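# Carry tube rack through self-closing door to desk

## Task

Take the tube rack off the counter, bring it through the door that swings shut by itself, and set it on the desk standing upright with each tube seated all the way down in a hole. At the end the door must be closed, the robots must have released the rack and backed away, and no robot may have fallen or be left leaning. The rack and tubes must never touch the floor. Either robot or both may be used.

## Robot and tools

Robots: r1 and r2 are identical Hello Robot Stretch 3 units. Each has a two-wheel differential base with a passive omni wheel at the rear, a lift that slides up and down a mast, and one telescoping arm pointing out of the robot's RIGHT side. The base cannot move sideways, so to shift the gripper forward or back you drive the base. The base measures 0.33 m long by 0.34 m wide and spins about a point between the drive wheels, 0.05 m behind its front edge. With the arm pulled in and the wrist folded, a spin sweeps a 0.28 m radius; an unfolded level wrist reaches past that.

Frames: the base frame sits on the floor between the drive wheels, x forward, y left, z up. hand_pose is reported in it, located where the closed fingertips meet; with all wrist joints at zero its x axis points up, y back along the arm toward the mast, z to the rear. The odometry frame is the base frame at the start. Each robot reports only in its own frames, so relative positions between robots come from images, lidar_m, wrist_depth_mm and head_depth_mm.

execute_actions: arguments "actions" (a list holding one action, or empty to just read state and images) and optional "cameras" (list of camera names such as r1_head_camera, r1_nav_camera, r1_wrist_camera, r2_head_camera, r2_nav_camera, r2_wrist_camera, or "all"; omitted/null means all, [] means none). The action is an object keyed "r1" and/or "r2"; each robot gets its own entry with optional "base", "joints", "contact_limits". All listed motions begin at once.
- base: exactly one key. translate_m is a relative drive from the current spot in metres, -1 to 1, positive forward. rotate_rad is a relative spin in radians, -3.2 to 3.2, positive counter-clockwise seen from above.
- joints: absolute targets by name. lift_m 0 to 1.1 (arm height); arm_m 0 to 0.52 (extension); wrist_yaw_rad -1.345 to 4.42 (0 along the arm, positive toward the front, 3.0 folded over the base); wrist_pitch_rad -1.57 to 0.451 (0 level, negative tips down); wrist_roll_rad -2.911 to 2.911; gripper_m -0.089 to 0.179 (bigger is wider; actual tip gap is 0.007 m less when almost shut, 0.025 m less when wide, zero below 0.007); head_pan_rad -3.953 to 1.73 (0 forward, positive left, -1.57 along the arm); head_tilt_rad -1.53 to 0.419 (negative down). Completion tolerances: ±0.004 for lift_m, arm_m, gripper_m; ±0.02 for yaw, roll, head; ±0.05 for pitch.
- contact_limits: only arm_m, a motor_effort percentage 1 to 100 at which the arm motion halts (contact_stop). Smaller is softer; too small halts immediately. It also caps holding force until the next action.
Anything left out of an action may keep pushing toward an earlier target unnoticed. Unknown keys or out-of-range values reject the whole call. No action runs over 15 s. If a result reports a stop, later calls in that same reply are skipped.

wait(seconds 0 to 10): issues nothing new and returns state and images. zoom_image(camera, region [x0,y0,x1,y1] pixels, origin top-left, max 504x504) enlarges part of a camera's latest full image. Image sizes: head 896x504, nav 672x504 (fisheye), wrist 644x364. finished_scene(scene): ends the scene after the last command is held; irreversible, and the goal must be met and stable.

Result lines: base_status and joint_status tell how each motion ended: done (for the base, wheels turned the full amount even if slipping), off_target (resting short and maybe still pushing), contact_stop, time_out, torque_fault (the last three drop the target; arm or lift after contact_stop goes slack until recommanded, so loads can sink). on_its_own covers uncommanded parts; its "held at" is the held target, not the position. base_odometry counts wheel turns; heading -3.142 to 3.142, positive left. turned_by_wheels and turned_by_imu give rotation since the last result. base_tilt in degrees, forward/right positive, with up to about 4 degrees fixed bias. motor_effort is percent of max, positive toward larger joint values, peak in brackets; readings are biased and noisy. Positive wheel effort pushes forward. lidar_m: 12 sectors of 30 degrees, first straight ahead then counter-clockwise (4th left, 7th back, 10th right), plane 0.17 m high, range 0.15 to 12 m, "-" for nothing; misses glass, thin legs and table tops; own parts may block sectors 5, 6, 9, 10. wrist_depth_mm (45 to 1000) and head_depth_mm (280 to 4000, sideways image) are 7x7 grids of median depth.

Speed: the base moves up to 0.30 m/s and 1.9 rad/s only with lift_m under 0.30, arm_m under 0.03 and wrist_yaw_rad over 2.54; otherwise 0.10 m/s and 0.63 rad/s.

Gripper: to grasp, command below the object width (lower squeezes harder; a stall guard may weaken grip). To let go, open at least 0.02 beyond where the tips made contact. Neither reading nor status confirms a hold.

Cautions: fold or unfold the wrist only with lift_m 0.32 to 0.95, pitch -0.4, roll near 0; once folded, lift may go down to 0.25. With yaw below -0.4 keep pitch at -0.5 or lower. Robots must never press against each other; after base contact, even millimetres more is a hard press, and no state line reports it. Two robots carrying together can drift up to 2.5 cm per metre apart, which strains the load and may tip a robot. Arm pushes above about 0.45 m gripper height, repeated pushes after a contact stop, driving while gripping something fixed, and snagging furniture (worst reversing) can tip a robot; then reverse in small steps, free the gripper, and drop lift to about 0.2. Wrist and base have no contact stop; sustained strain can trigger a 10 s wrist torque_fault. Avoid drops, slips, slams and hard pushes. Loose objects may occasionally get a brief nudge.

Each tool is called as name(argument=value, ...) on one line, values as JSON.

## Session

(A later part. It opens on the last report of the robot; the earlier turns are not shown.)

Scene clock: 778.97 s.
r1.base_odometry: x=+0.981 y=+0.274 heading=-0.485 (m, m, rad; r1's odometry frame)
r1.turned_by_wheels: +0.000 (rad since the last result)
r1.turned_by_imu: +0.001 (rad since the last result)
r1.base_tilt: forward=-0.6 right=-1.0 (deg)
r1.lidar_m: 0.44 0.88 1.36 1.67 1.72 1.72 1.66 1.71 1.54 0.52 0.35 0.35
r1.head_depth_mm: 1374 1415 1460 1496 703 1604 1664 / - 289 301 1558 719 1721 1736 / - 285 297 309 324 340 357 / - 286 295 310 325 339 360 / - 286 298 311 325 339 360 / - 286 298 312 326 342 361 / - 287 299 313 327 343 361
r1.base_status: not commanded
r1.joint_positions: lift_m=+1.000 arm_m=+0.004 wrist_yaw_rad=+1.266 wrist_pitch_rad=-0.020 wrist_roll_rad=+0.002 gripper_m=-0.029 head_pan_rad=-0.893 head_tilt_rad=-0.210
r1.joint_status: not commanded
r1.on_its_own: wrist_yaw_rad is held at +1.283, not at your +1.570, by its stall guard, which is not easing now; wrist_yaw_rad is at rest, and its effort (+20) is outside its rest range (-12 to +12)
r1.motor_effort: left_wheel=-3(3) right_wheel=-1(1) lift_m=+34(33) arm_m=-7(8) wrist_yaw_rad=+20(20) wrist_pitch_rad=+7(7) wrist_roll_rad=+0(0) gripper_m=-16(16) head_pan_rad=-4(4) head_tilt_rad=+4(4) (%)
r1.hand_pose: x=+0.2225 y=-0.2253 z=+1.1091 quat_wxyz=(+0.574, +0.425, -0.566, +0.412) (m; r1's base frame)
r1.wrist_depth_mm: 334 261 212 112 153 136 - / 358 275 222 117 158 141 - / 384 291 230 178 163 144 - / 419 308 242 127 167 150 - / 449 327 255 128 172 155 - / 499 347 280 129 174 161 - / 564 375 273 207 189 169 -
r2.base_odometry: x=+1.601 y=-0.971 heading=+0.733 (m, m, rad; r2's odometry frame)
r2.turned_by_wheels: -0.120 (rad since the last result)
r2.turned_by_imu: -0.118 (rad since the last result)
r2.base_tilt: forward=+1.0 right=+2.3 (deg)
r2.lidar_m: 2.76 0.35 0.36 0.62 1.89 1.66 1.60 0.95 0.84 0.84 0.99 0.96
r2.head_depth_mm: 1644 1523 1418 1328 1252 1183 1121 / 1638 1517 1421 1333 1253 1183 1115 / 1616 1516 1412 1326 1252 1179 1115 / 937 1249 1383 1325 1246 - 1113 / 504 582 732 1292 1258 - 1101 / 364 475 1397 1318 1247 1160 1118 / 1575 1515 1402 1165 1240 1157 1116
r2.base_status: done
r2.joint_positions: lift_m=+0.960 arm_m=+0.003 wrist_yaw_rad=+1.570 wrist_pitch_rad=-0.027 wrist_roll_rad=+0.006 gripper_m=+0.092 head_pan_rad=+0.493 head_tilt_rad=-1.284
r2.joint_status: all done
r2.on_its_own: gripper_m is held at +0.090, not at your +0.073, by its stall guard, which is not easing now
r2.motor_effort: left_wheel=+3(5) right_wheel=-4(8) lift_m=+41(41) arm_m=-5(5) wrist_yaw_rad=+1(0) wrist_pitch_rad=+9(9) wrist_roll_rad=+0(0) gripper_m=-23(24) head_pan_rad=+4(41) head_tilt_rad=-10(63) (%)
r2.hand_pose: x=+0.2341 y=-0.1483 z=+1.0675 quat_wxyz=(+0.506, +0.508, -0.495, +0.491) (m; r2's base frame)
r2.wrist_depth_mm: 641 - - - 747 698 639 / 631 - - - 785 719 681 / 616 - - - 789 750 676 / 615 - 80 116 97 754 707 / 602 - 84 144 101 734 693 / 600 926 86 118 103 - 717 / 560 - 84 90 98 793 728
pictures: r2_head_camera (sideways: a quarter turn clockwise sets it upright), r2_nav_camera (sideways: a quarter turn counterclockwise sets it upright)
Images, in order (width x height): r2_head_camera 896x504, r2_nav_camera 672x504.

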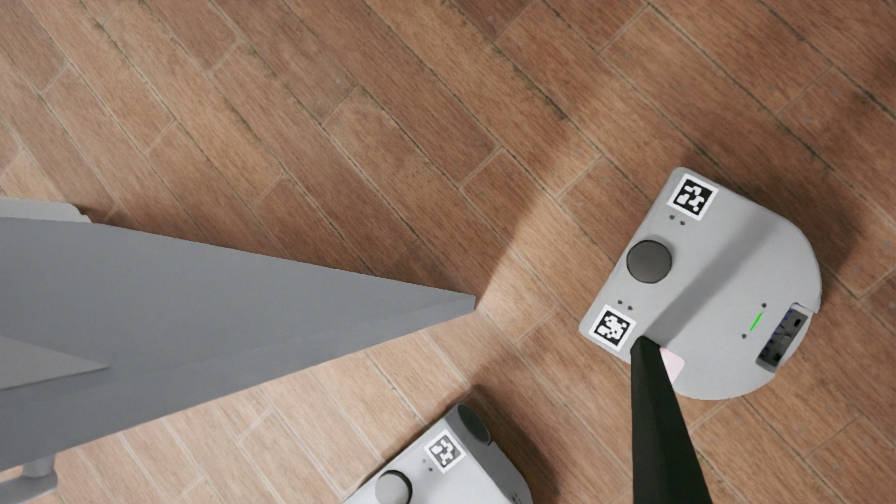

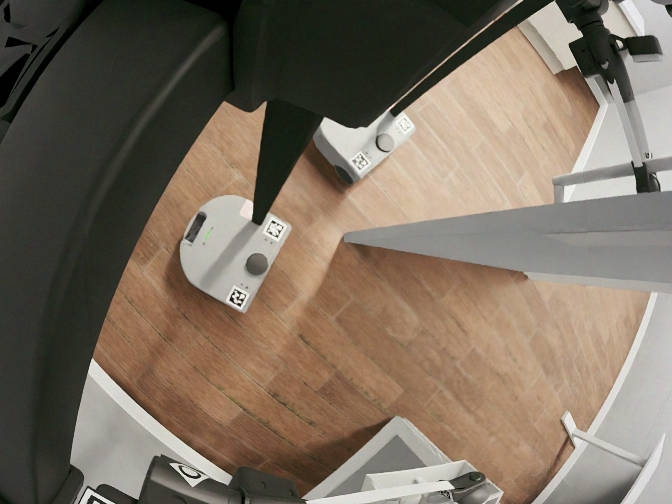

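execute_actions(actions=[{"r2": {"base": {"translate_m": 0.3}}}], cameras=["r2_head_camera"])

Scene clock: 803.03 s.
r1.base_odometry: x=+0.981 y=+0.274 heading=-0.485 (m, m, rad; r1's odometry frame)
r1.turned_by_wheels: +0.000 (rad since the last result)
r1.turned_by_imu: +0.002 (rad since the last result)
r1.base_tilt: forward=-0.6 right=-1.0 (deg)
r1.lidar_m: 0.44 0.88 1.36 1.67 1.73 1.72 1.65 1.71 1.54 1.48 0.35 0.35
r1.head_depth_mm: 1367 365 394 402 406 1578 1619 / - 289 301 407 419 460 483 / - 285 296 309 324 339 357 / - 286 296 310 324 339 360 / - 286 298 311 325 339 361 / - 286 298 312 326 342 361 / - 287 299 313 327 343 361
r1.base_status: not commanded
r1.joint_positions: lift_m=+1.000 arm_m=+0.004 wrist_yaw_rad=+1.266 wrist_pitch_rad=-0.020 wrist_roll_rad=+0.002 gripper_m=-0.029 head_pan_rad=-0.893 head_tilt_rad=-0.210
r1.joint_status: not commanded
r1.on_its_own: wrist_yaw_rad is held at +1.283, not at your +1.570, by its stall guard, which is not easing now; wrist_yaw_rad is at rest, and its effort (+20) is outside its rest range (-12 to +12)
r1.motor_effort: left_wheel=-2(2) right_wheel=-1(1) lift_m=+33(34) arm_m=-7(7) wrist_yaw_rad=+20(20) wrist_pitch_rad=+7(7) wrist_roll_rad=+0(0) gripper_m=-16(16) head_pan_rad=-4(4) head_tilt_rad=+4(4) (%)
r1.hand_pose: x=+0.2225 y=-0.2253 z=+1.1091 quat_wxyz=(+0.574, +0.425, -0.566, +0.412) (m; r1's base frame)
r1.wrist_depth_mm: 337 262 212 112 153 136 194 / 362 275 221 117 158 141 193 / 384 290 230 177 163 144 196 / 416 308 242 127 167 151 204 / 452 329 257 128 172 156 217 / 495 351 278 130 174 160 222 / 565 373 272 207 188 169 226
r2.base_odometry: x=+1.824 y=-0.771 heading=+0.733 (m, m, rad; r2's odometry frame)
r2.turned_by_wheels: +0.000 (rad since the last result)
r2.turned_by_imu: +0.003 (rad since the last result)
r2.base_tilt: forward=+1.0 right=+2.3 (deg)
r2.lidar_m: 2.45 0.57 0.29 0.24 2.21 1.94 1.76 1.05 0.93 0.93 0.77 0.69
r2.head_depth_mm: 1639 1518 1424 1326 1255 1183 1122 / 1636 1512 1418 1326 1251 1181 1122 / 1638 1510 1418 1325 1248 1179 1115 / 1594 1502 1405 1325 1249 - 1107 / 919 1063 1259 1302 1250 - 1110 / 632 696 774 874 1072 1155 1111 / 480 517 559 609 758 1152 1113
r2.base_status: done
r2.joint_positions: lift_m=+0.960 arm_m=+0.003 wrist_yaw_rad=+1.570 wrist_pitch_rad=-0.027 wrist_roll_rad=+0.006 gripper_m=+0.092 head_pan_rad=+0.493 head_tilt_rad=-1.284
r2.joint_status: not commanded
r2.on_its_own: gripper_m is held at +0.090, not at your +0.073, by its stall guard, which is not easing now
r2.motor_effort: left_wheel=+2(8) right_wheel=-4(5) lift_m=+40(41) arm_m=-4(4) wrist_yaw_rad=+1(2) wrist_pitch_rad=+9(9) wrist_roll_rad=+0(0) gripper_m=-23(23) head_pan_rad=+4(4) head_tilt_rad=-10(10) (%)
r2.hand_pose: x=+0.2341 y=-0.1483 z=+1.0675 quat_wxyz=(+0.506, +0.508, -0.495, +0.491) (m; r2's base frame)
r2.wrist_depth_mm: 835 - - - - 459 432 / 840 - - - - 481 442 / 827 - - - - 488 449 / 830 - 80 116 98 498 460 / 812 - 84 143 102 506 463 / 793 - 86 118 104 - 477 / 755 - 84 90 98 533 490
pictures: r2_head_camera (sideways: a quarter turn clockwise sets it upright)
Images, in order (width x height): r2_head_camera 896x504.

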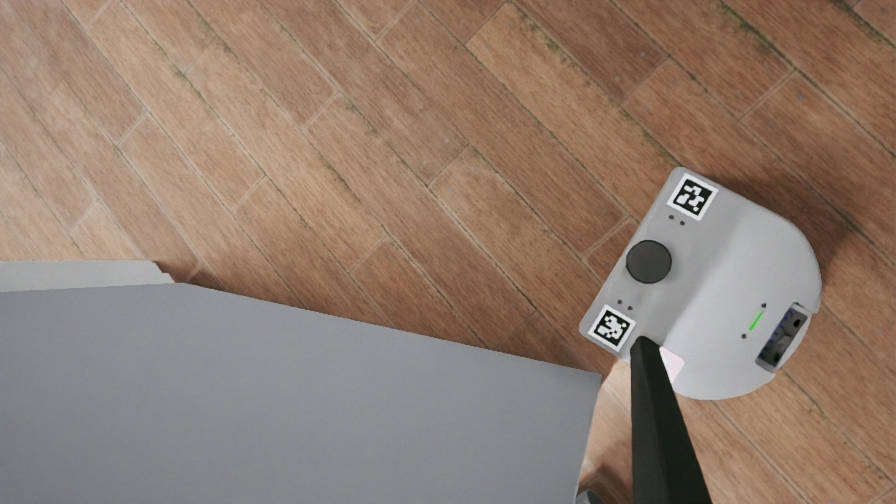

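execute_actions(actions=[{"r2": {"base": {"translate_m": 0.3}, "joints": {"head_pan_rad": -0.3, "head_tilt_rad": -0.6}}}], cameras=["r2_head_camera", "r2_nav_camera"])

Scene clock: 811.43 s.
r1.base_odometry: x=+0.981 y=+0.274 heading=-0.485 (m, m, rad; r1's odometry frame)
r1.turned_by_wheels: +0.000 (rad since the last result)
r1.turned_by_imu: +0.001 (rad since the last result)
r1.base_tilt: forward=-0.6 right=-1.0 (deg)
r1.lidar_m: 0.44 0.88 1.36 1.67 1.72 1.72 1.65 1.71 1.55 1.48 0.35 0.35
r1.head_depth_mm: 1367 1415 1455 1510 1547 1608 1658 / - 289 301 1578 1651 1725 1739 / - 285 296 309 324 339 357 / - 286 295 310 325 339 360 / - 286 298 311 325 339 361 / - 286 298 312 326 342 360 / - 287 299 312 327 343 361
r1.base_status: not commanded
r1.joint_positions: lift_m=+1.000 arm_m=+0.004 wrist_yaw_rad=+1.266 wrist_pitch_rad=-0.020 wrist_roll_rad=+0.002 gripper_m=-0.029 head_pan_rad=-0.893 head_tilt_rad=-0.210
r1.joint_status: not commanded
r1.on_its_own: wrist_yaw_rad is held at +1.283, not at your +1.570, by its stall guard, which is not easing now; wrist_yaw_rad is at rest, and its effort (+19) is outside its rest range (-12 to +12)
r1.motor_effort: left_wheel=-2(3) right_wheel=-1(1) lift_m=+34(34) arm_m=-8(7) wrist_yaw_rad=+19(20) wrist_pitch_rad=+7(7) wrist_roll_rad=+0(0) gripper_m=-15(15) head_pan_rad=-4(4) head_tilt_rad=+3(4) (%)
r1.hand_pose: x=+0.2225 y=-0.2253 z=+1.1091 quat_wxyz=(+0.574, +0.425, -0.566, +0.412) (m; r1's base frame)
r1.wrist_depth_mm: 337 263 213 112 154 136 - / 361 276 221 117 158 141 - / 385 293 230 178 162 144 - / 415 307 241 127 168 150 - / 456 329 256 128 172 156 - / 497 350 280 129 174 160 - / 558 373 272 209 188 169 -
r2.base_odometry: x=+2.047 y=-0.570 heading=+0.733 (m, m, rad; r2's odometry frame)
r2.turned_by_wheels: +0.000 (rad since the last result)
r2.turned_by_imu: +0.003 (rad since the last result)
r2.base_tilt: forward=+1.0 right=+2.3 (deg)
r2.lidar_m: 2.16 0.83 0.42 0.34 0.34 0.37 1.92 1.15 1.01 0.75 0.46 0.49
r2.head_depth_mm: 2100 2168 2560 2341 1194 - 695 / 2118 2240 2632 2313 325 - 829 / 2128 2244 2649 2309 310 300 1175 / 2117 2254 2671 2301 332 1382 1189 / 2138 2265 2667 2285 1737 1419 1192 / 2116 2195 2588 2240 1733 1407 1181 / 2126 2373 2685 2237 1722 1401 1178
r2.base_status: done
r2.joint_positions: lift_m=+0.960 arm_m=+0.003 wrist_yaw_rad=+1.570 wrist_pitch_rad=-0.027 wrist_roll_rad=+0.006 gripper_m=+0.092 head_pan_rad=-0.293 head_tilt_rad=-0.606
r2.joint_status: all done
r2.on_its_own: gripper_m is held at +0.090, not at your +0.073, by its stall guard, which is not easing now
r2.motor_effort: left_wheel=+2(7) right_wheel=-3(5) lift_m=+41(41) arm_m=-4(4) wrist_yaw_rad=+0(2) wrist_pitch_rad=+9(9) wrist_roll_rad=+0(0) gripper_m=-23(24) head_pan_rad=-5(54) head_tilt_rad=+4(49) (%)
r2.hand_pose: x=+0.2341 y=-0.1483 z=+1.0675 quat_wxyz=(+0.506, +0.508, -0.495, +0.491) (m; r2's base frame)
r2.wrist_depth_mm: - - - - - - 242 / - - - - - - 244 / - - - - - - 241 / - - 80 116 98 - 233 / - - 84 144 102 - 231 / - - 86 118 104 - 236 / - - 84 90 98 - 226
pictures: r2_head_camera (sideways: a quarter turn clockwise sets it upright), r2_nav_camera (sideways: a quarter turn counterclockwise sets it upright)
Images, in order (width x height): r2_head_camera 896x504, r2_nav_camera 672x504.

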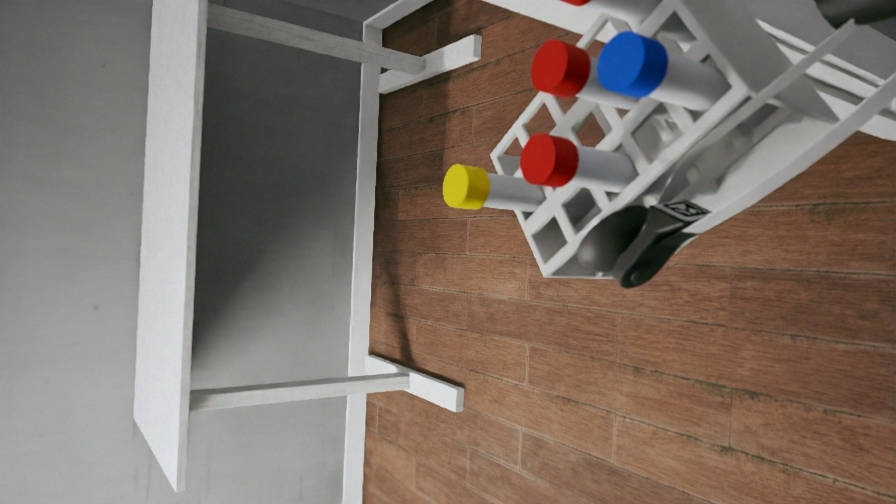

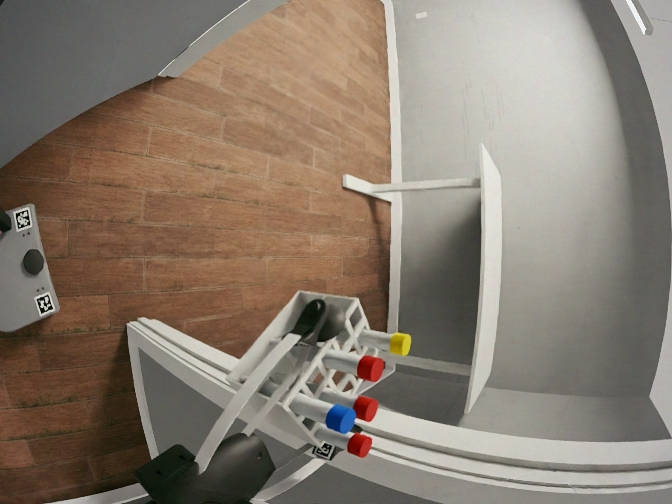

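execute_actions(actions=[{"r2": {"base": {"translate_m": 0.9}}}], cameras=[])

execute_actions(actions=[{"r2": {"base": {"rotate_rad": -0.28}, "joints": {"head_pan_rad": -0.1, "head_tilt_rad": -0.7}}}], cameras=["r2_head_camera", "r2_nav_camera"])

Scene clock: 840.03 s.
r1.base_odometry: x=+0.981 y=+0.274 heading=-0.485 (m, m, rad; r1's odometry frame)
r1.turned_by_wheels: +0.000 (rad since the last result)
r1.turned_by_imu: +0.002 (rad since the last result)
r1.base_tilt: forward=-0.6 right=-1.0 (deg)
r1.lidar_m: 0.44 0.88 1.36 1.67 1.73 1.73 1.65 1.71 1.54 1.48 0.35 0.35
r1.head_depth_mm: 1373 1413 1457 1497 1551 1604 1655 / - 289 302 1572 1639 1729 1740 / - 285 296 309 324 340 357 / - 286 295 310 324 339 360 / - 285 298 311 326 339 361 / - 286 298 312 326 342 360 / - 287 299 312 327 343 361
r1.base_status: not commanded
r1.joint_positions: lift_m=+1.000 arm_m=+0.004 wrist_yaw_rad=+1.266 wrist_pitch_rad=-0.020 wrist_roll_rad=+0.002 gripper_m=-0.029 head_pan_rad=-0.893 head_tilt_rad=-0.210
r1.joint_status: not commanded
r1.on_its_own: wrist_yaw_rad is held at +1.283, not at your +1.570, by its stall guard, which is not easing now; wrist_yaw_rad is at rest, and its effort (+20) is outside its rest range (-12 to +12)
r1.motor_effort: left_wheel=-3(3) right_wheel=-1(1) lift_m=+34(34) arm_m=-7(8) wrist_yaw_rad=+20(20) wrist_pitch_rad=+7(7) wrist_roll_rad=+0(0) gripper_m=-15(16) head_pan_rad=-3(4) head_tilt_rad=+4(4) (%)
r1.hand_pose: x=+0.2225 y=-0.2253 z=+1.1091 quat_wxyz=(+0.574, +0.425, -0.566, +0.412) (m; r1's base frame)
r1.wrist_depth_mm: 336 263 212 112 153 136 - / 358 276 221 117 158 140 - / 386 290 230 178 163 145 - / 415 307 241 127 168 151 - / 451 328 256 128 171 156 - / 497 348 280 129 174 160 - / 566 370 273 207 188 169 -
r2.base_odometry: x=+2.716 y=+0.032 heading=+0.733 (m, m, rad; r2's odometry frame)
r2.turned_by_wheels: +0.000 (rad since the last result)
r2.turned_by_imu: +0.007 (rad since the last result)
r2.base_tilt: forward=+1.0 right=+2.3 (deg)
r2.lidar_m: 1.26 2.00 2.49 0.63 0.62 0.72 1.14 0.62 0.76 1.28 1.52 1.68
r2.head_depth_mm: 1374 1474 1032 1968 1846 - 1211 / 1371 1456 1103 1970 325 - 1151 / 1377 1465 1083 1889 310 300 1174 / 1389 1472 1066 1986 332 1385 1198 / 1387 1471 1055 1917 1652 1421 1186 / 1389 1482 1038 2000 1737 1407 1183 / 1387 1549 1754 1975 1726 1400 1183
r2.base_status: done
r2.joint_positions: lift_m=+0.960 arm_m=+0.003 wrist_yaw_rad=+1.570 wrist_pitch_rad=-0.027 wrist_roll_rad=+0.006 gripper_m=+0.092 head_pan_rad=-0.293 head_tilt_rad=-0.606
r2.joint_status: not commanded
r2.on_its_own: gripper_m is held at +0.090, not at your +0.073, by its stall guard, which is not easing now
r2.motor_effort: left_wheel=+2(6) right_wheel=-3(4) lift_m=+41(41) arm_m=-4(5) wrist_yaw_rad=+0(2) wrist_pitch_rad=+9(9) wrist_roll_rad=+0(0) gripper_m=-23(23) head_pan_rad=-5(5) head_tilt_rad=+4(4) (%)
r2.hand_pose: x=+0.2341 y=-0.1483 z=+1.0675 quat_wxyz=(+0.506, +0.508, -0.495, +0.491) (m; r2's base frame)
r2.wrist_depth_mm: - - - - - - - / - - - - - - - / - - - - - - - / - - 80 116 98 - - / - - 84 143 102 - 732 / - - 86 118 104 - - / - - 84 90 98 - -
pictures: none
No camera images: the call's "cameras" was empty. Leave "cameras" out to get every camera's image.

Scene clock: 841.67 s.
r1.base_odometry: x=+0.981 y=+0.274 heading=-0.485 (m, m, rad; r1's odometry frame)
r1.turned_by_wheels: +0.000 (rad since the last result)
r1.turned_by_imu: +0.000 (rad since the last result)
r1.base_tilt: forward=-0.6 right=-1.1 (deg)
r1.lidar_m: 0.44 0.88 1.36 1.67 1.73 1.72 1.65 1.71 1.54 1.48 0.35 0.35
r1.head_depth_mm: 1375 1407 1463 1503 1560 1613 1656 / - 289 301 1567 1649 1712 1738 / - 285 297 310 323 340 357 / - 286 295 310 324 339 360 / - 286 298 311 326 339 361 / - 286 299 312 326 342 360 / - 287 299 312 327 343 361
r1.base_status: not commanded
r1.joint_positions: lift_m=+1.000 arm_m=+0.004 wrist_yaw_rad=+1.266 wrist_pitch_rad=-0.020 wrist_roll_rad=+0.002 gripper_m=-0.029 head_pan_rad=-0.893 head_tilt_rad=-0.210
r1.joint_status: not commanded
r1.on_its_own: wrist_yaw_rad is held at +1.283, not at your +1.570, by its stall guard, which is not easing now; wrist_yaw_rad is at rest, and its effort (+20) is outside its rest range (-12 to +12)
r1.motor_effort: left_wheel=-2(3) right_wheel=-1(1) lift_m=+34(33) arm_m=-7(7) wrist_yaw_rad=+20(20) wrist_pitch_rad=+7(7) wrist_roll_rad=+0(0) gripper_m=-16(15) head_pan_rad=-3(4) head_tilt_rad=+4(4) (%)
r1.hand_pose: x=+0.2225 y=-0.2253 z=+1.1091 quat_wxyz=(+0.574, +0.425, -0.566, +0.412) (m; r1's base frame)
r1.wrist_depth_mm: 337 263 212 112 153 136 - / 359 278 222 117 158 141 - / 383 291 232 177 163 145 - / 417 310 241 127 168 151 - / 450 331 256 128 172 156 - / 496 349 279 129 174 160 - / 560 374 272 208 188 169 -
r2.base_odometry: x=+2.716 y=+0.032 heading=+0.453 (m, m, rad; r2's odometry frame)
r2.turned_by_wheels: -0.280 (rad since the last result)
r2.turned_by_imu: -0.277 (rad since the last result)
r2.base_tilt: forward=+1.1 right=+2.3 (deg)
r2.lidar_m: 1.26 1.76 2.44 1.26 0.64 0.66 0.84 1.78 0.61 1.28 1.34 1.56
r2.head_depth_mm: 1434 1126 1866 2041 340 - 1142 / 1414 1116 1847 1987 293 1270 1161 / 1409 1103 1827 2004 1559 1360 1160 / 1397 1086 1803 1974 1614 1345 1158 / 1382 1071 1796 1976 1620 1341 1151 / 1371 1061 1403 1830 1603 1337 1144 / 1372 1050 1765 1933 1589 1331 1143
r2.base_status: done
r2.joint_positions: lift_m=+0.960 arm_m=+0.003 wrist_yaw_rad=+1.570 wrist_pitch_rad=-0.027 wrist_roll_rad=+0.006 gripper_m=+0.092 head_pan_rad=-0.107 head_tilt_rad=-0.691
r2.joint_status: all done
r2.on_its_own: gripper_m is held at +0.090, not at your +0.073, by its stall guard, which is not easing now
r2.motor_effort: left_wheel=+3(6) right_wheel=-4(8) lift_m=+41(41) arm_m=-4(5) wrist_yaw_rad=+0(2) wrist_pitch_rad=+9(9) wrist_roll_rad=+0(0) gripper_m=-22(22) head_pan_rad=+4(26) head_tilt_rad=-5(18) (%)
r2.hand_pose: x=+0.2341 y=-0.1483 z=+1.0675 quat_wxyz=(+0.506, +0.508, -0.495, +0.491) (m; r2's base frame)
r2.wrist_depth_mm: - - - - - - - / - - - - - - - / - - - - - - - / - - 80 116 98 - - / - - 84 143 103 - - / - - 86 118 104 - - / - - 84 89 98 - -
pictures: r2_head_camera (sideways: a quarter turn clockwise sets it upright), r2_nav_camera (sideways: a quarter turn counterclockwise sets it upright)
Images, in order (width x height): r2_head_camera 896x504, r2_nav_camera 672x504.

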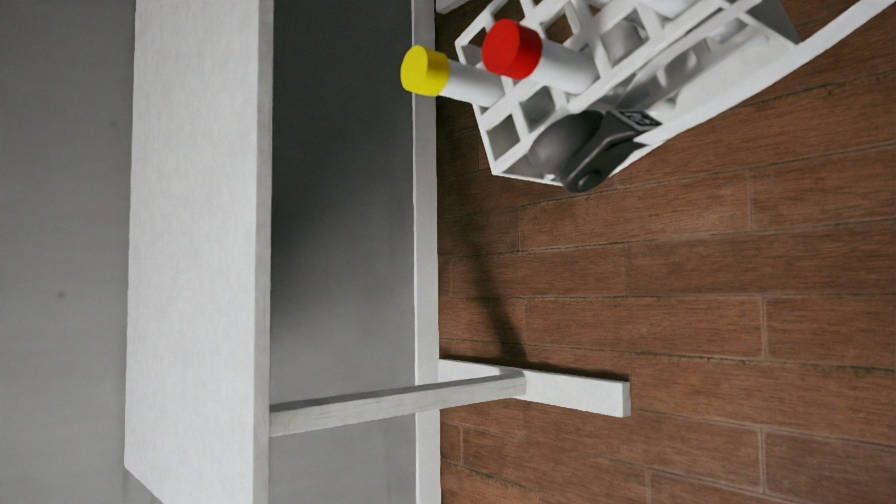

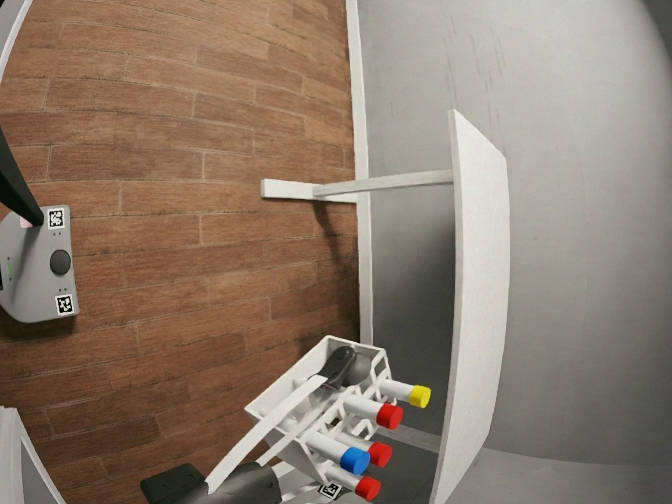

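execute_actions(actions=[{"r1": {"base": {"translate_m": 0.088}, "joints": {"arm_m": 0.133, "wrist_yaw_rad": 1.45}, "contact_limits": {"arm_m": 55}}, "r2": {"base": {"translate_m": 0.175}}}], cameras=[])

execute_actions(actions=[{"r1": {"base": {"translate_m": 0.137}, "joints": {"arm_m": 0.275, "wrist_yaw_rad": 1.57}, "contact_limits": {"arm_m": 55}}, "r2": {"base": {"translate_m": 0.175}}}], cameras=[])

execute_actions(actions=[{"r1": {"base": {"translate_m": 0.171}, "joints": {"arm_m": 0.385}, "contact_limits": {"arm_m": 55}}, "r2": {"base": {"translate_m": 0.175}}}], cameras=["r2_head_camera"])

Scene clock: 880.73 s.
r1.base_odometry: x=+1.059 y=+0.233 heading=-0.485 (m, m, rad; r1's odometry frame)
r1.turned_by_wheels: +0.001 (rad since the last result)
r1.turned_by_imu: -0.132 (rad since the last result)
r1.base_tilt: forward=-0.6 right=-1.1 (deg)
r1.lidar_m: 0.42 0.63 1.08 1.68 1.69 1.93 1.76 1.77 1.61 1.47 0.40 0.39
r1.head_depth_mm: 1301 1342 1385 1429 1480 1535 - / 340 356 1424 1495 1555 1633 1574 / 329 343 356 372 393 408 439 / 321 334 345 362 375 328 413 / 313 326 340 354 371 388 409 / 305 318 331 345 361 378 396 / 298 310 323 336 351 366 385
r1.base_status: done
r1.joint_positions: lift_m=+1.000 arm_m=+0.132 wrist_yaw_rad=+1.539 wrist_pitch_rad=-0.019 wrist_roll_rad=+0.002 gripper_m=-0.029 head_pan_rad=-0.894 head_tilt_rad=-0.208
r1.joint_status: wrist_yaw_rad off_target (ended at +1.539, target +1.450); the others done
r1.on_its_own: wrist_yaw_rad is held at +1.520, not at your +1.450, by its stall guard, which is not easing now; wrist_yaw_rad is at rest, and its effort (-23) is outside its rest range (-12 to +12)
r1.motor_effort: left_wheel=+7(92) right_wheel=-14(31) lift_m=+32(33) arm_m=+6(11) wrist_yaw_rad=-23(100) wrist_pitch_rad=+6(8) wrist_roll_rad=+0(0) gripper_m=-16(22) head_pan_rad=-4(4) head_tilt_rad=+3(4) (%)
r1.contact_limits: arm_m 55 (drawing in: default 26, maximum 42; extending or still: default 34, maximum 57)
r1.hand_pose: x=+0.2343 y=-0.2855 z=+1.1095 quat_wxyz=(+0.512, +0.497, -0.503, +0.487) (m; r1's base frame)
r1.wrist_depth_mm: 341 264 210 164 151 136 945 / 362 276 220 170 155 141 999 / 393 294 230 175 160 144 - / 422 311 239 128 165 150 - / 460 328 257 128 171 156 - / 510 353 283 130 173 161 - / 581 381 273 204 186 166 -
r2.base_odometry: x=+2.873 y=+0.109 heading=+0.453 (m, m, rad; r2's odometry frame)
r2.turned_by_wheels: +0.000 (rad since the last result)
r2.turned_by_imu: +0.002 (rad since the last result)
r2.base_tilt: forward=+1.0 right=+2.3 (deg)
r2.lidar_m: 1.08 1.57 2.19 1.88 0.73 0.74 0.91 0.73 0.74 1.29 1.34 1.44
r2.head_depth_mm: 1267 1132 864 1862 341 - 1142 / 1258 1115 856 1802 293 1267 1162 / 1251 1098 845 1888 1566 1361 1157 / 1249 1085 840 1850 1620 1350 1151 / 1239 1074 829 1838 1625 1338 1148 / 1227 1055 823 1733 1558 1328 1150 / 1224 1049 815 1818 1599 1333 1136
r2.base_status: done
r2.joint_positions: lift_m=+0.960 arm_m=+0.003 wrist_yaw_rad=+1.570 wrist_pitch_rad=-0.027 wrist_roll_rad=+0.006 gripper_m=+0.092 head_pan_rad=-0.107 head_tilt_rad=-0.691
r2.joint_status: not commanded
r2.on_its_own: gripper_m is held at +0.090, not at your +0.073, by its stall guard, which is not easing now
r2.motor_effort: left_wheel=+3(8) right_wheel=-3(4) lift_m=+41(41) arm_m=-4(4) wrist_yaw_rad=+1(1) wrist_pitch_rad=+9(9) wrist_roll_rad=+0(0) gripper_m=-22(22) head_pan_rad=+4(4) head_tilt_rad=-6(6) (%)
r2.hand_pose: x=+0.2341 y=-0.1483 z=+1.0675 quat_wxyz=(+0.506, +0.508, -0.495, +0.491) (m; r2's base frame)
r2.wrist_depth_mm: - - - - - - - / - - - - - - - / - - - - - - - / - - 80 116 97 - - / - - 84 143 102 719 741 / - - 86 118 103 - - / - - 84 89 98 - -
pictures: none
No camera images: the call's "cameras" was empty. Leave "cameras" out to get every camera's image.

Scene clock: 884.00 s.
r1.base_odometry: x=+1.180 y=+0.169 heading=-0.484 (m, m, rad; r1's odometry frame)
r1.turned_by_wheels: +0.001 (rad since the last result)
r1.turned_by_imu: +0.006 (rad since the last result)
r1.base_tilt: forward=-0.5 right=-1.0 (deg)
r1.lidar_m: 0.42 0.55 0.92 1.70 1.72 2.07 1.89 1.91 1.58 1.44 0.43 0.41
r1.head_depth_mm: 1251 1305 1357 1415 1463 1529 1547 / 395 414 422 440 399 516 1529 / 376 393 410 432 452 481 495 / 360 376 392 411 430 453 477 / 345 358 374 391 409 429 451 / 330 344 358 373 389 408 427 / 317 329 342 356 372 388 406
r1.base_status: done
r1.joint_positions: lift_m=+1.000 arm_m=+0.274 wrist_yaw_rad=+1.719 wrist_pitch_rad=-0.017 wrist_roll_rad=+0.002 gripper_m=-0.029 head_pan_rad=-0.894 head_tilt_rad=-0.208
r1.joint_status: wrist_yaw_rad off_target (ended at +1.719, target +1.570); the others done
r1.on_its_own: wrist_yaw_rad is held at +1.676, not at your +1.570, by its stall guard, which is still easing; right_wheel is at rest, and its effort (-28) is outside its rest range (-18 to +18)
r1.motor_effort: left_wheel=+18(32) right_wheel=-28(45) lift_m=+31(32) arm_m=+10(16) wrist_yaw_rad=-53(100) wrist_pitch_rad=+6(7) wrist_roll_rad=+0(0) gripper_m=-19(24) head_pan_rad=-4(4) head_tilt_rad=+4(3) (%)
r1.contact_limits: arm_m 55 (drawing in: default 26, maximum 42; extending or still: default 34, maximum 57)
r1.hand_pose: x=+0.2316 y=-0.3813 z=+1.1099 quat_wxyz=(+0.466, +0.540, -0.457, +0.531) (m; r1's base frame)
r1.wrist_depth_mm: 349 264 211 167 149 135 667 / 372 278 219 172 154 139 694 / 401 295 230 173 158 145 719 / 432 312 240 179 163 149 730 / 474 330 254 128 168 154 774 / 530 355 285 130 172 169 796 / 602 385 270 201 175 799 835
r2.base_odometry: x=+3.031 y=+0.186 heading=+0.454 (m, m, rad; r2's odometry frame)
r2.turned_by_wheels: +0.000 (rad since the last result)
r2.turned_by_imu: +0.002 (rad since the last result)
r2.base_tilt: forward=+1.1 right=+2.3 (deg)
r2.lidar_m: 0.91 1.39 1.94 2.48 0.97 0.86 0.99 0.86 1.02 1.29 1.32 1.37
r2.head_depth_mm: 1114 1132 735 622 340 - 1142 / 1108 1114 729 608 293 1258 1165 / 1100 1100 722 1679 1564 1353 1156 / 1095 1087 715 1671 1624 1352 1153 / 1086 1072 710 1658 1613 1345 1149 / 1078 1058 704 1152 1474 1314 1148 / 1075 1047 697 1581 1603 1337 1141
r2.base_status: done
r2.joint_positions: lift_m=+0.960 arm_m=+0.003 wrist_yaw_rad=+1.570 wrist_pitch_rad=-0.027 wrist_roll_rad=+0.006 gripper_m=+0.092 head_pan_rad=-0.107 head_tilt_rad=-0.691
r2.joint_status: not commanded
r2.on_its_own: gripper_m is held at +0.090, not at your +0.073, by its stall guard, which is not easing now
r2.motor_effort: left_wheel=+2(7) right_wheel=-3(4) lift_m=+41(41) arm_m=-5(4) wrist_yaw_rad=+0(1) wrist_pitch_rad=+9(9) wrist_roll_rad=+0(0) gripper_m=-23(23) head_pan_rad=+4(4) head_tilt_rad=-5(6) (%)
r2.hand_pose: x=+0.2341 y=-0.1483 z=+1.0675 quat_wxyz=(+0.506, +0.508, -0.495, +0.491) (m; r2's base frame)
r2.wrist_depth_mm: - - - - - - - / - - - - - - - / - - - - - - - / - - 80 116 97 - - / 602 563 84 143 102 579 579 / - - 86 118 103 - - / - - 84 90 98 - -
pictures: none
No camera images: the call's "cameras" was empty. Leave "cameras" out to get every camera's image.

Scene clock: 886.93 s.
r1.base_odometry: x=+1.332 y=+0.090 heading=-0.483 (m, m, rad; r1's odometry frame)
r1.turned_by_wheels: +0.001 (rad since the last result)
r1.turned_by_imu: +0.042 (rad since the last result)
r1.base_tilt: forward=-0.6 right=-1.1 (deg)
r1.lidar_m: 0.38 0.45 0.72 1.57 1.75 2.22 2.07 2.10 1.54 1.43 0.44 0.38
r1.head_depth_mm: 468 494 504 534 975 1480 1541 / 431 453 474 504 527 556 600 / 400 418 439 461 487 515 548 / 372 389 407 425 447 471 498 / 349 363 378 395 413 434 456 / 328 341 354 369 385 402 421 / 309 320 333 346 359 375 391
r1.base_status: done
r1.joint_positions: lift_m=+1.000 arm_m=+0.384 wrist_yaw_rad=+1.789 wrist_pitch_rad=-0.017 wrist_roll_rad=+0.002 gripper_m=-0.029 head_pan_rad=-0.894 head_tilt_rad=-0.208
r1.joint_status: all done
r1.on_its_own: wrist_yaw_rad is held at +1.745, not at your +1.570, by its stall guard, which is still easing; right_wheel is at rest, and its effort (-21) is outside its rest range (-18 to +18)
r1.motor_effort: left_wheel=+17(60) right_wheel=-21(64) lift_m=+32(32) arm_m=+9(16) wrist_yaw_rad=-53(100) wrist_pitch_rad=+6(7) wrist_roll_rad=+0(0) gripper_m=-18(24) head_pan_rad=-4(3) head_tilt_rad=+3(3) (%)
r1.contact_limits: arm_m 55 (drawing in: default 26, maximum 42; extending or still: default 34, maximum 57)
r1.hand_pose: x=+0.2284 y=-0.4738 z=+1.1100 quat_wxyz=(+0.447, +0.556, -0.438, +0.547) (m; r1's base frame)
r1.wrist_depth_mm: 280 234 199 166 152 145 468 / 296 244 207 169 157 479 472 / 313 257 215 175 162 494 491 / 331 270 224 179 167 507 509 / 355 283 236 127 172 522 525 / 383 300 257 129 176 544 538 / 408 322 250 170 180 562 564
r2.base_odometry: x=+3.188 y=+0.262 heading=+0.454 (m, m, rad; r2's odometry frame)
r2.turned_by_wheels: +0.000 (rad since the last result)
r2.turned_by_imu: +0.001 (rad since the last result)
r2.base_tilt: forward=+1.0 right=+2.3 (deg)
r2.lidar_m: 0.74 0.74 1.68 2.48 1.22 1.00 1.08 1.01 1.28 1.29 1.21 1.18
r2.head_depth_mm: 959 1049 735 546 340 - 1143 / 952 1036 727 521 293 1267 1159 / 947 1025 722 537 1509 1352 1158 / 939 1013 716 535 1542 1346 1154 / 937 1002 710 531 1534 1343 1151 / 927 995 704 527 1114 1268 1135 / 926 991 698 524 1473 1337 1140
r2.base_status: done
r2.joint_positions: lift_m=+0.960 arm_m=+0.003 wrist_yaw_rad=+1.570 wrist_pitch_rad=-0.027 wrist_roll_rad=+0.006 gripper_m=+0.092 head_pan_rad=-0.107 head_tilt_rad=-0.691
r2.joint_status: not commanded
r2.on_its_own: gripper_m is held at +0.090, not at your +0.073, by its stall guard, which is not easing now
r2.motor_effort: left_wheel=+2(7) right_wheel=-3(4) lift_m=+41(41) arm_m=-4(4) wrist_yaw_rad=+1(0) wrist_pitch_rad=+9(9) wrist_roll_rad=+1(0) gripper_m=-23(24) head_pan_rad=+4(4) head_tilt_rad=-5(6) (%)
r2.hand_pose: x=+0.2341 y=-0.1483 z=+1.0675 quat_wxyz=(+0.506, +0.508, -0.495, +0.491) (m; r2's base frame)
r2.wrist_depth_mm: - - - - 994 977 954 / - - - - - - 983 / - - - - - - - / - - 80 116 97 - - / 616 558 84 143 102 577 576 / 375 400 86 118 103 - 383 / - - 84 90 98 302 300
pictures: r2_head_camera (sideways: a quarter turn clockwise sets it upright)
Images, in order (width x height): r2_head_camera 896x504.

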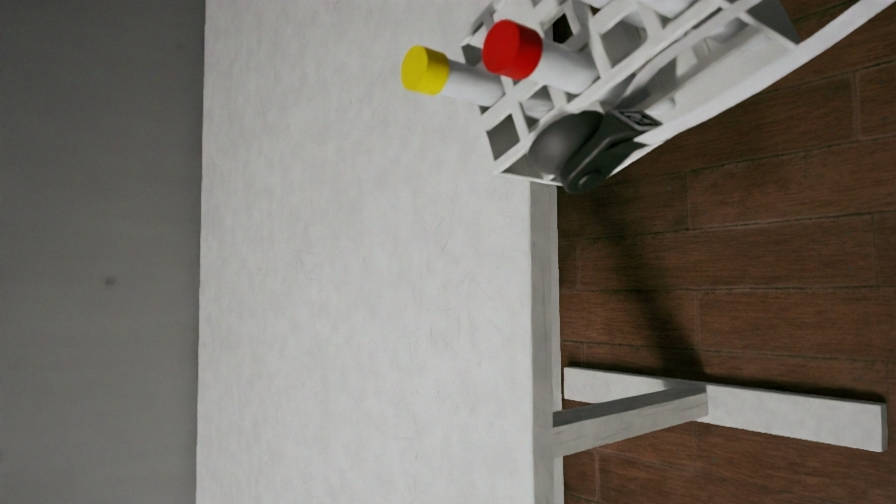

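execute_actions(actions=[{"r1": {"joints": {"arm_m": 0.327, "wrist_yaw_rad": 1.57}, "contact_limits": {"arm_m": 40}}, "r2": {"base": {"translate_m": 0.25}}}], cameras=["r2_head_camera", "r1_wrist_camera"])

Scene clock: 922.70 s.
r1.base_odometry: x=+1.332 y=+0.090 heading=-0.483 (m, m, rad; r1's odometry frame)
r1.turned_by_wheels: +0.000 (rad since the last result)
r1.turned_by_imu: +0.000 (rad since the last result)
r1.base_tilt: forward=-0.5 right=-1.1 (deg)
r1.lidar_m: 0.38 0.45 0.72 1.57 1.76 2.23 2.07 2.10 1.53 1.42 0.44 0.38
r1.head_depth_mm: 476 504 520 1346 1408 1488 1542 / 438 460 481 512 535 561 611 / 405 425 445 469 494 523 556 / 377 394 412 431 454 478 505 / 353 368 383 401 419 439 462 / 332 345 358 374 389 407 426 / 312 324 337 350 364 379 395
r1.base_status: not commanded
r1.joint_positions: lift_m=+1.000 arm_m=+0.327 wrist_yaw_rad=+1.566 wrist_pitch_rad=-0.017 wrist_roll_rad=+0.002 gripper_m=-0.029 head_pan_rad=-0.894 head_tilt_rad=-0.208
r1.joint_status: all done
r1.motor_effort: left_wheel=+7(26) right_wheel=-11(36) lift_m=+32(32) arm_m=-6(6) wrist_yaw_rad=+5(100) wrist_pitch_rad=+6(6) wrist_roll_rad=+0(0) gripper_m=-15(22) head_pan_rad=-3(3) head_tilt_rad=+3(3) (%)
r1.contact_limits: arm_m 40 (drawing in: default 26, maximum 42; extending or still: default 34, maximum 57)
r1.hand_pose: x=+0.2344 y=-0.4736 z=+1.1100 quat_wxyz=(+0.505, +0.504, -0.497, +0.494) (m; r1's base frame)
r1.wrist_depth_mm: 209 197 184 116 162 539 558 / 216 205 189 118 168 550 583 / 227 211 197 120 173 577 595 / 236 220 203 125 177 592 610 / 244 228 213 126 184 616 639 / 258 238 224 129 188 634 669 / 271 250 228 142 198 665 700
r2.base_odometry: x=+3.413 y=+0.372 heading=+0.454 (m, m, rad; r2's odometry frame)
r2.turned_by_wheels: +0.000 (rad since the last result)
r2.turned_by_imu: +0.002 (rad since the last result)
r2.base_tilt: forward=+1.0 right=+2.2 (deg)
r2.lidar_m: 0.90 0.50 1.32 2.47 1.56 1.22 1.32 1.24 1.34 1.30 1.09 0.93
r2.head_depth_mm: 741 839 734 545 340 - 299 / 737 833 728 521 293 332 305 / 734 829 722 537 410 356 304 / 729 822 716 534 426 354 303 / 724 818 710 531 424 353 302 / 717 815 703 528 422 351 301 / 715 806 698 524 419 350 299
r2.base_status: done
r2.joint_positions: lift_m=+0.960 arm_m=+0.003 wrist_yaw_rad=+1.570 wrist_pitch_rad=-0.027 wrist_roll_rad=+0.006 gripper_m=+0.092 head_pan_rad=-0.107 head_tilt_rad=-0.692
r2.joint_status: not commanded
r2.on_its_own: gripper_m is held at +0.090, not at your +0.073, by its stall guard, which is not easing now
r2.motor_effort: left_wheel=+2(6) right_wheel=-3(3) lift_m=+41(41) arm_m=-4(4) wrist_yaw_rad=+1(0) wrist_pitch_rad=+9(9) wrist_roll_rad=+0(0) gripper_m=-22(22) head_pan_rad=+4(4) head_tilt_rad=-5(6) (%)
r2.hand_pose: x=+0.2341 y=-0.1483 z=+1.0675 quat_wxyz=(+0.506, +0.508, -0.495, +0.491) (m; r2's base frame)
r2.wrist_depth_mm: 789 800 764 771 757 722 729 / 793 830 781 762 769 754 749 / 833 821 802 801 752 773 742 / 846 843 80 116 97 794 770 / 583 551 84 144 101 580 591 / 376 398 86 118 103 - 392 / 283 268 84 90 98 274 288
pictures: r1_wrist_camera, r2_head_camera (sideways: a quarter turn clockwise sets it upright)
Images, in order (width x height): r1_wrist_camera 644x364, r2_head_camera 896x504.

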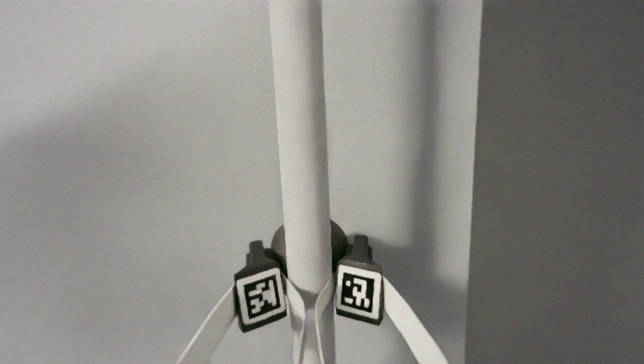

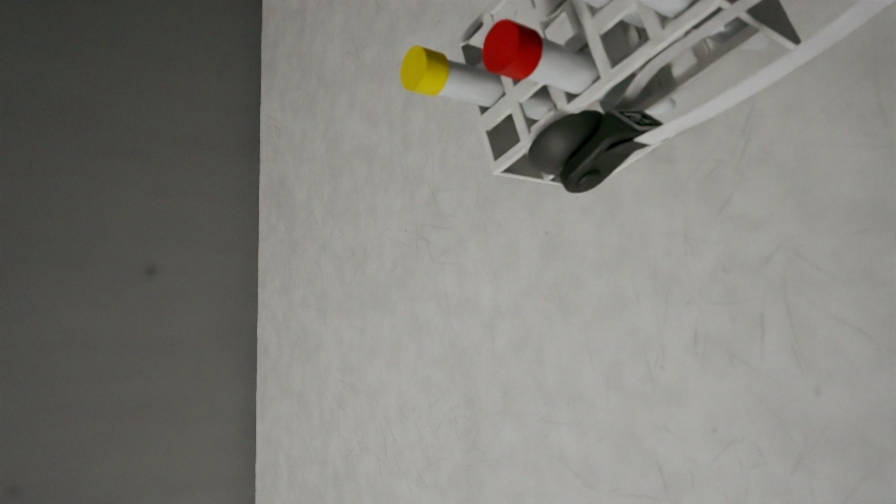

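execute_actions(actions=[{"r1": {"base": {"translate_m": 0.127}, "joints": {"arm_m": 0.389}, "contact_limits": {"arm_m": 55}}, "r2": {"joints": {"lift_m": 0.905}}}], cameras=["r2_wrist_camera"])

Scene clock: 929.83 s.
r1.base_odometry: x=+1.444 y=+0.031 heading=-0.483 (m, m, rad; r1's odometry frame)
r1.turned_by_wheels: +0.000 (rad since the last result)
r1.turned_by_imu: +0.003 (rad since the last result)
r1.base_tilt: forward=-0.6 right=-1.1 (deg)
r1.lidar_m: 0.33 0.36 0.55 1.21 1.77 2.25 2.20 2.22 1.52 1.41 0.42 0.33
r1.head_depth_mm: 495 526 539 566 594 1460 1525 / 439 463 491 520 548 583 642 / 395 415 437 460 487 517 551 / 359 375 393 412 434 457 484 / 329 343 358 374 391 410 431 / 304 315 328 341 356 372 388 / 286 292 303 314 326 340 354
r1.base_status: done
r1.joint_positions: lift_m=+1.000 arm_m=+0.388 wrist_yaw_rad=+1.671 wrist_pitch_rad=-0.016 wrist_roll_rad=+0.002 gripper_m=-0.029 head_pan_rad=-0.894 head_tilt_rad=-0.208
r1.joint_status: all done
r1.on_its_own: wrist_yaw_rad is held at +1.654, not at your +1.570, by its stall guard, which is not easing now; wrist_yaw_rad is at rest, and its effort (-20) is outside its rest range (-12 to +12)
r1.motor_effort: left_wheel=+7(28) right_wheel=-9(29) lift_m=+32(32) arm_m=+6(14) wrist_yaw_rad=-20(98) wrist_pitch_rad=+5(6) wrist_roll_rad=+0(0) gripper_m=-16(23) head_pan_rad=-4(4) head_tilt_rad=+3(3) (%)
r1.contact_limits: arm_m 55 (drawing in: default 26, maximum 42; extending or still: default 34, maximum 57)
r1.hand_pose: x=+0.2332 y=-0.5080 z=+1.1102 quat_wxyz=(+0.479, +0.529, -0.470, +0.520) (m; r1's base frame)
r1.wrist_depth_mm: 202 192 181 167 163 385 391 / 210 199 187 172 168 394 401 / 217 206 194 177 173 411 416 / 226 214 201 127 179 423 425 / 237 223 208 128 184 433 443 / 247 231 219 130 188 454 460 / 257 241 224 205 196 467 473
r2.base_odometry: x=+3.413 y=+0.372 heading=+0.454 (m, m, rad; r2's odometry frame)
r2.turned_by_wheels: +0.000 (rad since the last result)
r2.turned_by_imu: +0.001 (rad since the last result)
r2.base_tilt: forward=+1.1 right=+2.3 (deg)
r2.lidar_m: 0.90 0.50 1.32 2.47 1.55 1.22 1.29 1.23 1.34 1.30 1.09 0.93
r2.head_depth_mm: 740 840 733 544 432 299 294 / 737 832 729 540 335 307 304 / 732 827 722 538 427 347 304 / 728 821 714 533 426 354 303 / 723 816 711 530 424 353 302 / 719 810 704 528 422 351 301 / 715 807 698 524 420 350 300
r2.base_status: not commanded
r2.joint_positions: lift_m=+0.905 arm_m=+0.003 wrist_yaw_rad=+1.570 wrist_pitch_rad=-0.024 wrist_roll_rad=+0.006 gripper_m=+0.092 head_pan_rad=-0.107 head_tilt_rad=-0.692
r2.joint_status: all done
r2.on_its_own: gripper_m is held at +0.090, not at your +0.073, by its stall guard, which is not easing now
r2.motor_effort: left_wheel=+2(2) right_wheel=-3(3) lift_m=+25(33) arm_m=-4(5) wrist_yaw_rad=+0(0) wrist_pitch_rad=+8(9) wrist_roll_rad=+0(0) gripper_m=-23(23) head_pan_rad=+4(4) head_tilt_rad=-6(6) (%)
r2.hand_pose: x=+0.2342 y=-0.1483 z=+1.0137 quat_wxyz=(+0.505, +0.507, -0.495, +0.492) (m; r2's base frame)
r2.wrist_depth_mm: 802 775 774 738 757 727 738 / 812 798 796 797 775 745 768 / 838 801 811 765 785 758 765 / 856 788 80 116 97 773 784 / 396 402 84 143 102 418 420 / 264 287 86 118 104 - 275 / 209 191 84 89 98 193 204
pictures: r2_wrist_camera
Images, in order (width x height): r2_wrist_camera 644x364.

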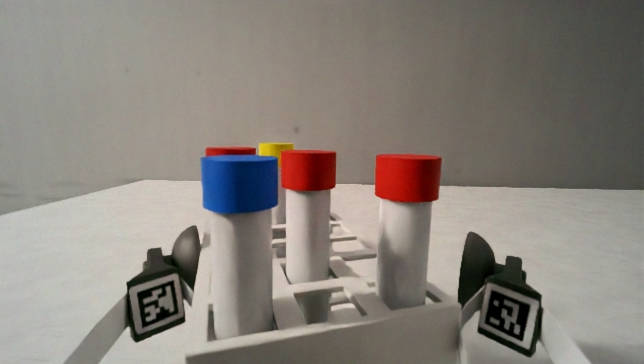

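execute_actions(actions=[{"r1": {"base": {"translate_m": 0.07}, "joints": {"arm_m": 0.37}, "contact_limits": {"arm_m": 55}}, "r2": {"joints": {"gripper_m": 0.15}}}], cameras=["r1_nav_camera"])

Scene clock: 943.47 s.
r1.base_odometry: x=+1.506 y=-0.002 heading=-0.483 (m, m, rad; r1's odometry frame)
r1.turned_by_wheels: +0.000 (rad since the last result)
r1.turned_by_imu: +0.000 (rad since the last result)
r1.base_tilt: forward=-0.6 right=-1.0 (deg)
r1.lidar_m: 0.29 0.31 0.45 1.01 1.77 2.26 2.27 2.25 1.51 1.41 0.40 0.30
r1.head_depth_mm: 504 538 545 578 935 1440 1517 / 435 460 490 521 553 586 654 / 384 404 425 449 477 507 543 / 343 359 376 395 416 439 465 / 310 323 337 352 369 387 406 / 288 294 306 318 331 346 361 / - - 286 291 300 312 324
r1.base_status: done
r1.joint_positions: lift_m=+1.000 arm_m=+0.371 wrist_yaw_rad=+1.569 wrist_pitch_rad=-0.016 wrist_roll_rad=+0.002 gripper_m=-0.029 head_pan_rad=-0.894 head_tilt_rad=-0.208
r1.joint_status: all done
r1.on_its_own: wrist_yaw_rad is at rest, and its effort (+17) is outside its rest range (-12 to +12)
r1.motor_effort: left_wheel=-1(11) right_wheel=-1(13) lift_m=+32(32) arm_m=-7(10) wrist_yaw_rad=+17(64) wrist_pitch_rad=+5(6) wrist_roll_rad=+0(0) gripper_m=-16(20) head_pan_rad=-4(4) head_tilt_rad=+3(3) (%)
r1.contact_limits: arm_m 42 (drawing in: default 26, maximum 42; extending or still: default 34, maximum 57)
r1.hand_pose: x=+0.2345 y=-0.5160 z=+1.1103 quat_wxyz=(+0.504, +0.504, -0.497, +0.495) (m; r1's base frame)
r1.wrist_depth_mm: 175 174 173 112 172 344 354 / 180 179 179 115 178 351 365 / 185 184 185 122 183 364 381 / 192 191 189 186 188 378 396 / 198 197 196 126 195 388 413 / 205 205 202 128 200 408 423 / 213 212 212 208 209 418 441
r2.base_odometry: x=+3.413 y=+0.372 heading=+0.454 (m, m, rad; r2's odometry frame)
r2.turned_by_wheels: +0.000 (rad since the last result)
r2.turned_by_imu: +0.001 (rad since the last result)
r2.base_tilt: forward=+1.0 right=+2.3 (deg)
r2.lidar_m: 0.90 0.50 1.32 2.47 1.55 1.22 1.27 1.23 1.34 1.30 1.09 0.93
r2.head_depth_mm: 740 838 734 544 420 297 294 / 736 833 727 541 336 316 304 / 731 829 721 537 421 340 304 / 728 823 717 534 426 354 303 / 724 818 708 530 424 352 302 / 719 810 705 528 422 351 301 / 715 807 699 525 420 349 300
r2.base_status: not commanded
r2.joint_positions: lift_m=+0.905 arm_m=+0.003 wrist_yaw_rad=+1.570 wrist_pitch_rad=-0.022 wrist_roll_rad=+0.006 gripper_m=+0.150 head_pan_rad=-0.107 head_tilt_rad=-0.692
r2.joint_status: all done
r2.motor_effort: left_wheel=+2(2) right_wheel=-3(3) lift_m=+25(25) arm_m=-4(4) wrist_yaw_rad=-1(0) wrist_pitch_rad=+8(8) wrist_roll_rad=+0(1) gripper_m=+1(97) head_pan_rad=+4(4) head_tilt_rad=-5(6) (%)
r2.hand_pose: x=+0.2343 y=-0.1483 z=+1.0142 quat_wxyz=(+0.505, +0.507, -0.496, +0.493) (m; r2's base frame)
r2.wrist_depth_mm: 796 783 776 765 764 749 710 / 836 809 793 779 774 759 746 / 853 814 798 797 786 780 742 / 832 818 82 116 97 754 785 / 402 426 85 144 102 423 420 / 265 - 87 119 104 - 277 / 210 191 85 90 99 195 206
pictures: r1_nav_camera (sideways: a quarter turn counterclockwise sets it upright)
Images, in order (width x height): r1_nav_camera 672x504.

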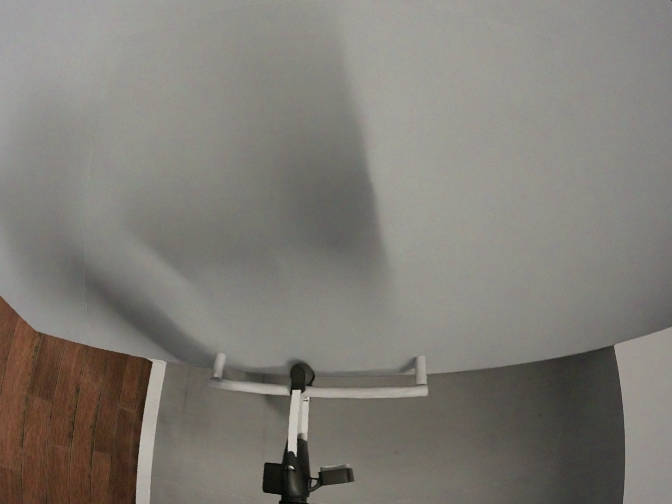

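execute_actions(actions=[{"r1": {"base": {"translate_m": 0.05}, "joints": {"arm_m": 0.385}, "contact_limits": {"arm_m": 55}}, "r2": {"base": {"translate_m": -0.3}}}], cameras=["r1_wrist_camera", "r2_head_camera"])

Scene clock: 953.97 s.
r1.base_odometry: x=+1.551 y=-0.025 heading=-0.482 (m, m, rad; r1's odometry frame)
r1.turned_by_wheels: +0.001 (rad since the last result)
r1.turned_by_imu: +0.002 (rad since the last result)
r1.base_tilt: forward=-0.5 right=-1.1 (deg)
r1.lidar_m: 0.27 0.28 0.38 0.89 1.78 2.26 2.32 2.23 1.50 1.40 0.38 0.28
r1.head_depth_mm: 512 886 556 593 1012 1374 1490 / 432 458 488 521 552 588 661 / 374 393 415 440 467 498 535 / 330 345 362 380 401 423 449 / 296 307 321 335 350 368 387 / - 286 291 299 312 325 340 / - - - - 288 293 303
r1.base_status: done
r1.joint_positions: lift_m=+1.000 arm_m=+0.385 wrist_yaw_rad=+1.595 wrist_pitch_rad=-0.016 wrist_roll_rad=+0.002 gripper_m=-0.029 head_pan_rad=-0.894 head_tilt_rad=-0.208
r1.joint_status: all done
r1.on_its_own: wrist_yaw_rad is at rest, and its effort (-15) is outside its rest range (-12 to +12)
r1.motor_effort: left_wheel=+9(10) right_wheel=-13(18) lift_m=+32(32) arm_m=+6(6) wrist_yaw_rad=-15(20) wrist_pitch_rad=+5(6) wrist_roll_rad=+0(0) gripper_m=-14(16) head_pan_rad=-3(5) head_tilt_rad=+3(3) (%)
r1.contact_limits: arm_m 55 (drawing in: default 26, maximum 42; extending or still: default 34, maximum 57)
r1.hand_pose: x=+0.2344 y=-0.5233 z=+1.1102 quat_wxyz=(+0.498, +0.511, -0.490, +0.501) (m; r1's base frame)
r1.wrist_depth_mm: 172 173 172 171 174 286 293 / 177 178 177 118 179 296 303 / 182 182 184 120 184 304 316 / 189 188 189 123 192 311 325 / 194 195 195 125 197 324 338 / 201 202 201 128 203 334 350 / 208 209 210 207 213 346 365
r2.base_odometry: x=+3.143 y=+0.240 heading=+0.454 (m, m, rad; r2's odometry frame)
r2.turned_by_wheels: +0.000 (rad since the last result)
r2.turned_by_imu: -0.001 (rad since the last result)
r2.base_tilt: forward=+1.0 right=+2.3 (deg)
r2.lidar_m: 0.79 0.79 1.75 2.47 1.15 0.96 0.95 0.97 1.20 1.29 1.24 1.24
r2.head_depth_mm: 999 1073 735 564 1645 1369 1169 / 996 1069 662 523 1648 1366 1164 / 989 1063 538 520 1656 1297 1156 / 983 1057 715 533 1630 1351 1151 / 982 1047 710 531 1621 1343 1148 / 973 1043 704 528 1480 1305 1134 / 965 1033 697 524 1559 1333 1138
r2.base_status: done
r2.joint_positions: lift_m=+0.905 arm_m=+0.003 wrist_yaw_rad=+1.570 wrist_pitch_rad=-0.022 wrist_roll_rad=+0.006 gripper_m=+0.150 head_pan_rad=-0.107 head_tilt_rad=-0.692
r2.joint_status: not commanded
r2.motor_effort: left_wheel=+2(2) right_wheel=-3(10) lift_m=+25(25) arm_m=-4(4) wrist_yaw_rad=+1(1) wrist_pitch_rad=+7(8) wrist_roll_rad=+0(0) gripper_m=+1(1) head_pan_rad=+4(4) head_tilt_rad=-6(6) (%)
r2.hand_pose: x=+0.2343 y=-0.1483 z=+1.0143 quat_wxyz=(+0.505, +0.507, -0.496, +0.493) (m; r2's base frame)
r2.wrist_depth_mm: - - - - - - - / - - - - - - - / - - - - - - - / - 791 823 397 839 871 888 / 397 420 410 387 413 421 426 / - - - - - - - / - - - - - - -
pictures: r1_wrist_camera, r2_head_camera (sideways: a quarter turn clockwise sets it upright)
Images, in order (width x height): r1_wrist_camera 644x364, r2_head_camera 896x504.

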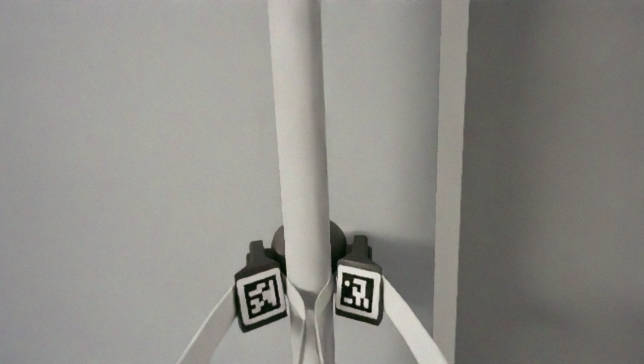

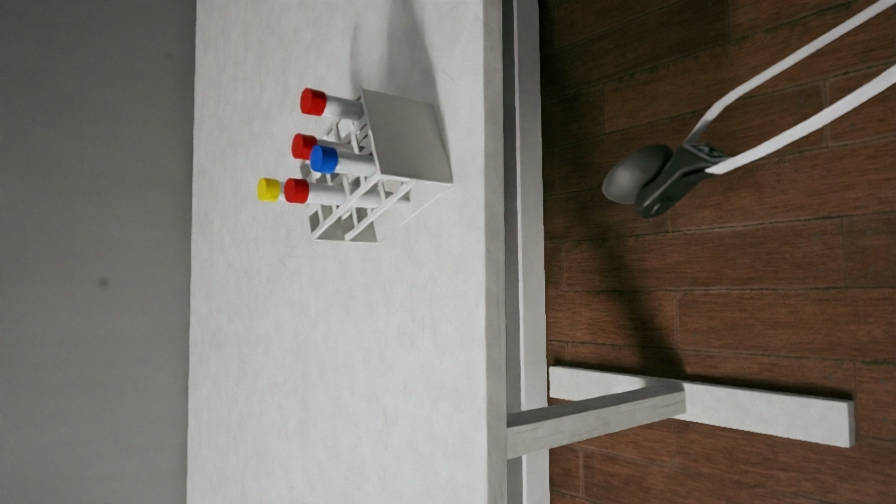

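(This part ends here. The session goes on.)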